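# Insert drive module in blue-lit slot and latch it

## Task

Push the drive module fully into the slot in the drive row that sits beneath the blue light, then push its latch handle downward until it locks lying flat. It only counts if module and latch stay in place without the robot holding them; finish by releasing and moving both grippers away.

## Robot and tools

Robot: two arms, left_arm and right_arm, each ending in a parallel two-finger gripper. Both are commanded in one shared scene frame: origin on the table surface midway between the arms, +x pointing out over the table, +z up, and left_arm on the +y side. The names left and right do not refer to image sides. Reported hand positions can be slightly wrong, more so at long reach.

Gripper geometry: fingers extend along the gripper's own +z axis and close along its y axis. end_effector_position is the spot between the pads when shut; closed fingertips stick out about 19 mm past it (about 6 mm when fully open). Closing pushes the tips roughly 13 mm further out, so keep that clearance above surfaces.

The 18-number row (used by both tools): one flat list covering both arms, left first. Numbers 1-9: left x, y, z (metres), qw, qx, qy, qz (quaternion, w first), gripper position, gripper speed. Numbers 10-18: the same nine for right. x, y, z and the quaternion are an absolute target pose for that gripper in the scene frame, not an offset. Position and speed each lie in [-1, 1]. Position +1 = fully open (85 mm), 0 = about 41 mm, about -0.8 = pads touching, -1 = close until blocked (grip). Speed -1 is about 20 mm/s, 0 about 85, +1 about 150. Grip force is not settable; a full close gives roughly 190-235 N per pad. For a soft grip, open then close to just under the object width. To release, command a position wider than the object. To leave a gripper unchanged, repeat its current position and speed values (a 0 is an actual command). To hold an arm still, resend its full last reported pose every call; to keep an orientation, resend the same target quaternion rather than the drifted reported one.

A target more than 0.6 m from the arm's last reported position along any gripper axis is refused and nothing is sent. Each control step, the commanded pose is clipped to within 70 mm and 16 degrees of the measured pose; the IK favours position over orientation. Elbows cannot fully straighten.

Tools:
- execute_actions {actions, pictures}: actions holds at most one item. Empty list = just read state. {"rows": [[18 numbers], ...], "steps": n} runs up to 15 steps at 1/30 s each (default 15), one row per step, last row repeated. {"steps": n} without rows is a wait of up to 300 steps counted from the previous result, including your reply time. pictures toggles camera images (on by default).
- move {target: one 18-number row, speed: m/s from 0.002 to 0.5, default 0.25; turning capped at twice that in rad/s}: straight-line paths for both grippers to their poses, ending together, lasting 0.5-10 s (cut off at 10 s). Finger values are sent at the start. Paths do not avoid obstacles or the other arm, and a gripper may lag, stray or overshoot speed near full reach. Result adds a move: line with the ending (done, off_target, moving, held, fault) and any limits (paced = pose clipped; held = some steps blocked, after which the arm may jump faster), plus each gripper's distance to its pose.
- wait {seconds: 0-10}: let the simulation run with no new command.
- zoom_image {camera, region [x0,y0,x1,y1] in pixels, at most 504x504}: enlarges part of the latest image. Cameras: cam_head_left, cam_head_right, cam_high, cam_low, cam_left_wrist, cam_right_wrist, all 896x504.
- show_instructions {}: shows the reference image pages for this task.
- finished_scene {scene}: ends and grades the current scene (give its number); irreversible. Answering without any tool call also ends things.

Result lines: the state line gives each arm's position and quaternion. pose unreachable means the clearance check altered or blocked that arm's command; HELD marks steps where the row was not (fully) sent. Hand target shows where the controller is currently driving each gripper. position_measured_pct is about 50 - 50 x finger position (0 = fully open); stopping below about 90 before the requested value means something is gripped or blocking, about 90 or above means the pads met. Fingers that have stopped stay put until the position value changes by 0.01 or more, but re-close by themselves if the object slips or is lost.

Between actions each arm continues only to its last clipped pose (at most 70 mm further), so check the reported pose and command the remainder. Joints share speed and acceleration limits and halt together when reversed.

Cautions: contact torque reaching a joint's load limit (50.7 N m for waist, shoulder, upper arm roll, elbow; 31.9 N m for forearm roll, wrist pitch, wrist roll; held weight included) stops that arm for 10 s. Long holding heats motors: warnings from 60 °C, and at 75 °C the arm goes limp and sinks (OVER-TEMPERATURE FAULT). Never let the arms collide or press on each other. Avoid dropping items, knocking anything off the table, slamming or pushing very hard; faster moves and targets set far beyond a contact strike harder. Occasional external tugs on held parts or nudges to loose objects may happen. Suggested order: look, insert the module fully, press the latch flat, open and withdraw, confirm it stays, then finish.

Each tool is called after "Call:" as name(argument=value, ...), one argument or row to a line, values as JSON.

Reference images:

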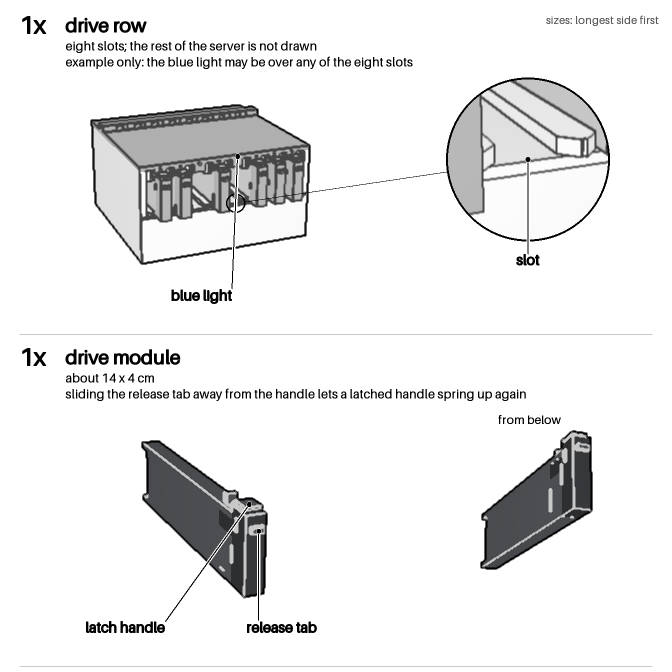

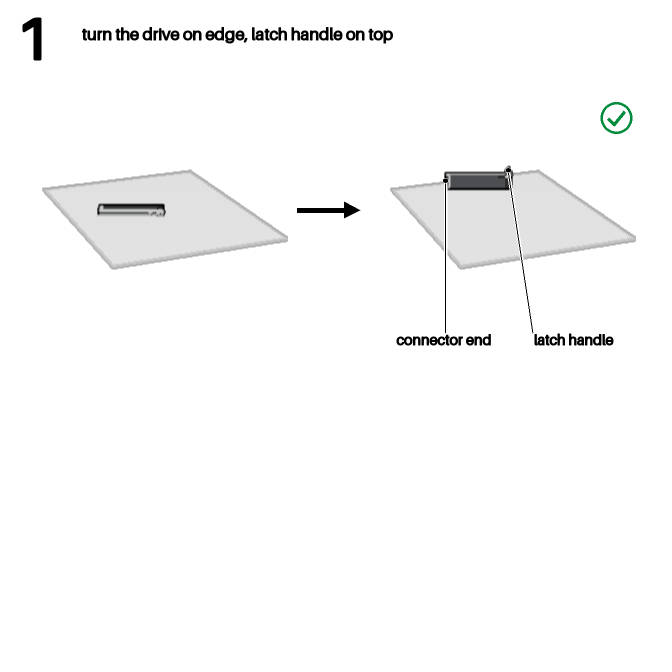

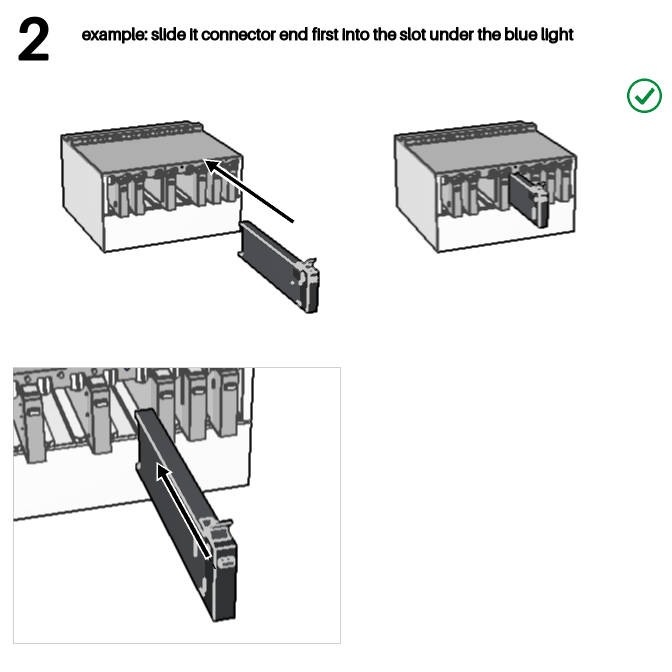

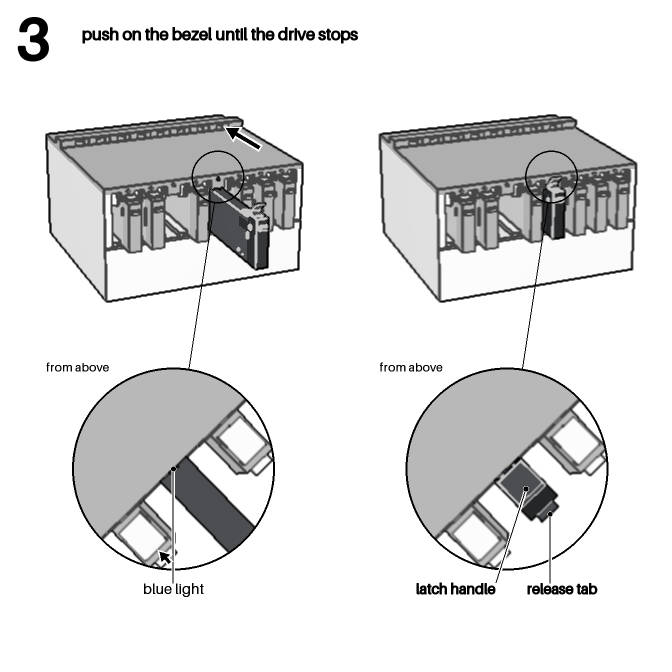

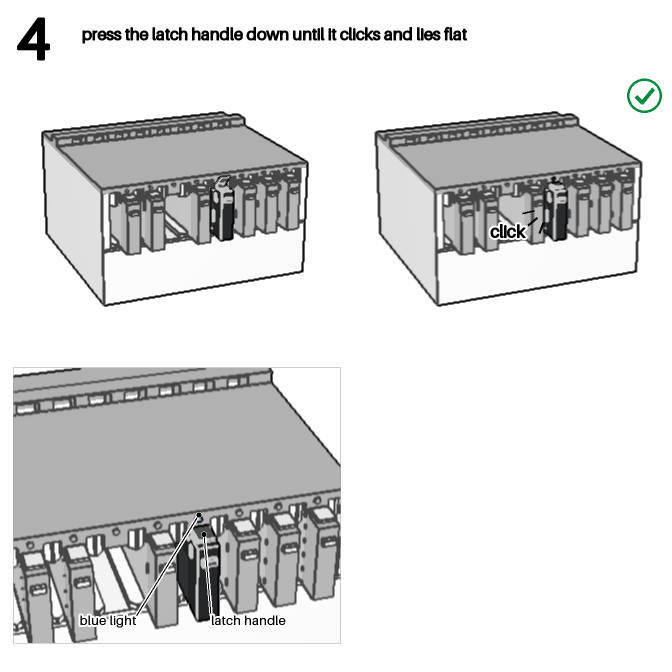

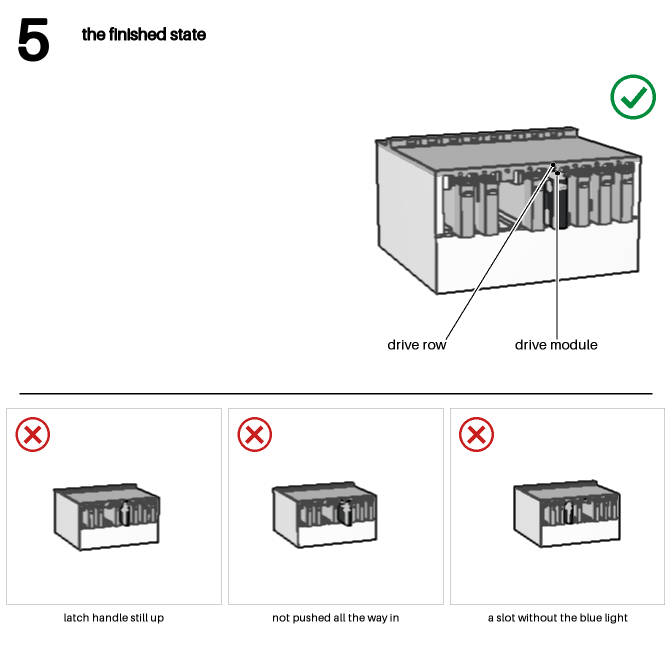

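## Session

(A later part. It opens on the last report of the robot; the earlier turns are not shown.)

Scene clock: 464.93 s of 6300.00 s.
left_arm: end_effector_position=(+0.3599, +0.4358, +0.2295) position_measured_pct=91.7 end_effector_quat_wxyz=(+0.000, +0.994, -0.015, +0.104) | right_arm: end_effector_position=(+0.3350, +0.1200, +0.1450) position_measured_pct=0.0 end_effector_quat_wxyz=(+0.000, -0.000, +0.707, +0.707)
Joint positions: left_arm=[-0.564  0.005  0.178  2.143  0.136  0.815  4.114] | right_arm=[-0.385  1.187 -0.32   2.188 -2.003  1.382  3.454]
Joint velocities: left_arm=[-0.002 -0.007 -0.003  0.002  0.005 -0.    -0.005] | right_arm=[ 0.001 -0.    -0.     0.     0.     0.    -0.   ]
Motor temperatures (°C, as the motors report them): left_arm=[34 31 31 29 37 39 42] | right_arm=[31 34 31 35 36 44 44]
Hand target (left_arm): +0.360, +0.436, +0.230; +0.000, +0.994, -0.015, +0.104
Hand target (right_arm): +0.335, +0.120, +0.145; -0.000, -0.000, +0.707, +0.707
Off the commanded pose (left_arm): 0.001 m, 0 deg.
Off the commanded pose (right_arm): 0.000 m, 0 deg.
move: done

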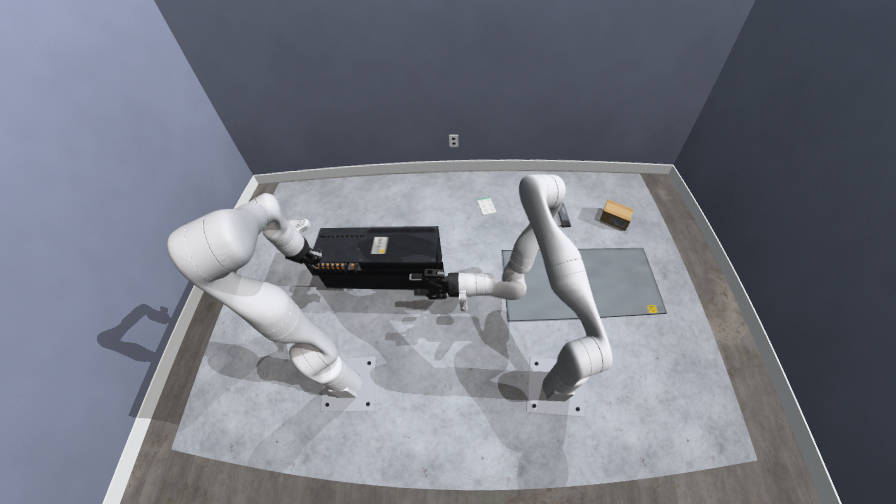

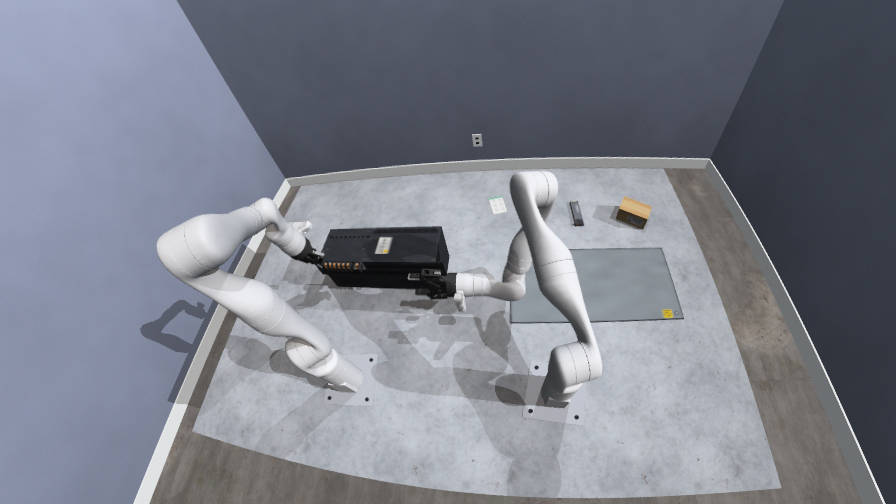

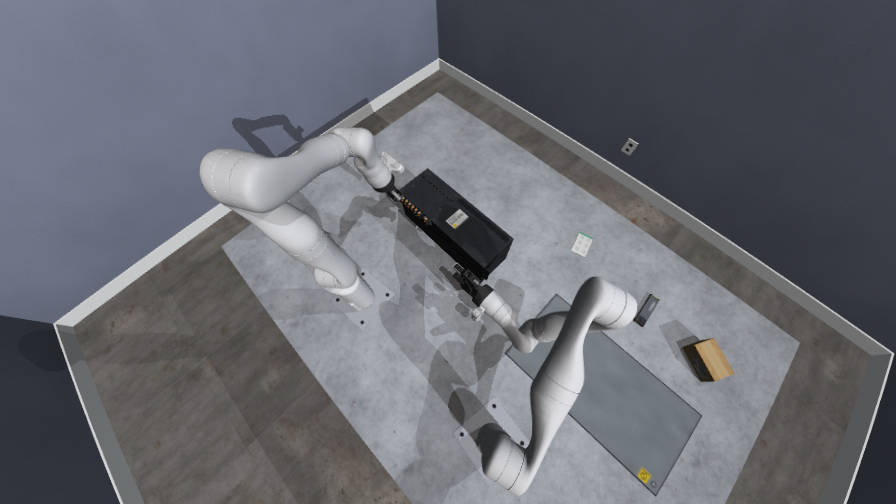

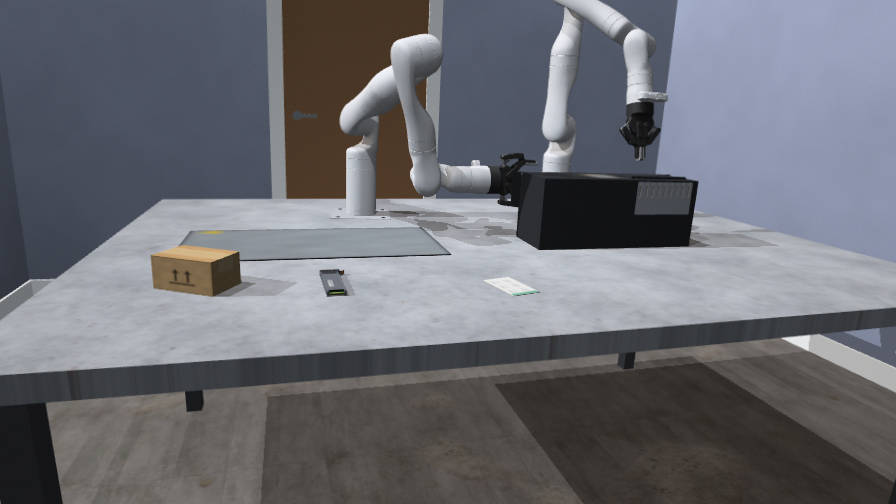

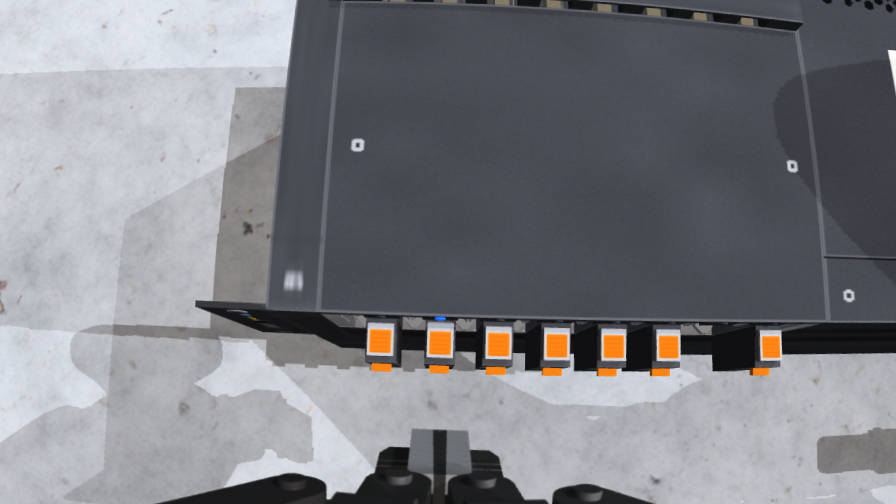

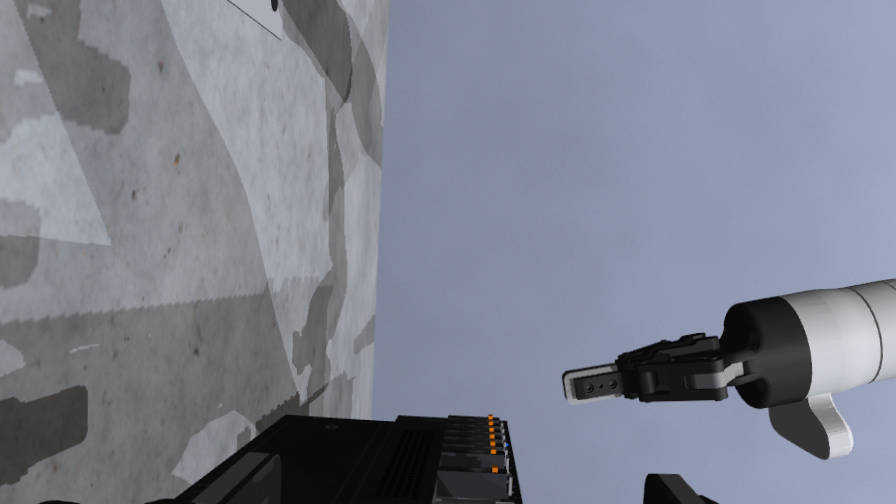

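Latched.

Call:
finished_scene(
  scene=1,
)

The scene is finished: the task was done.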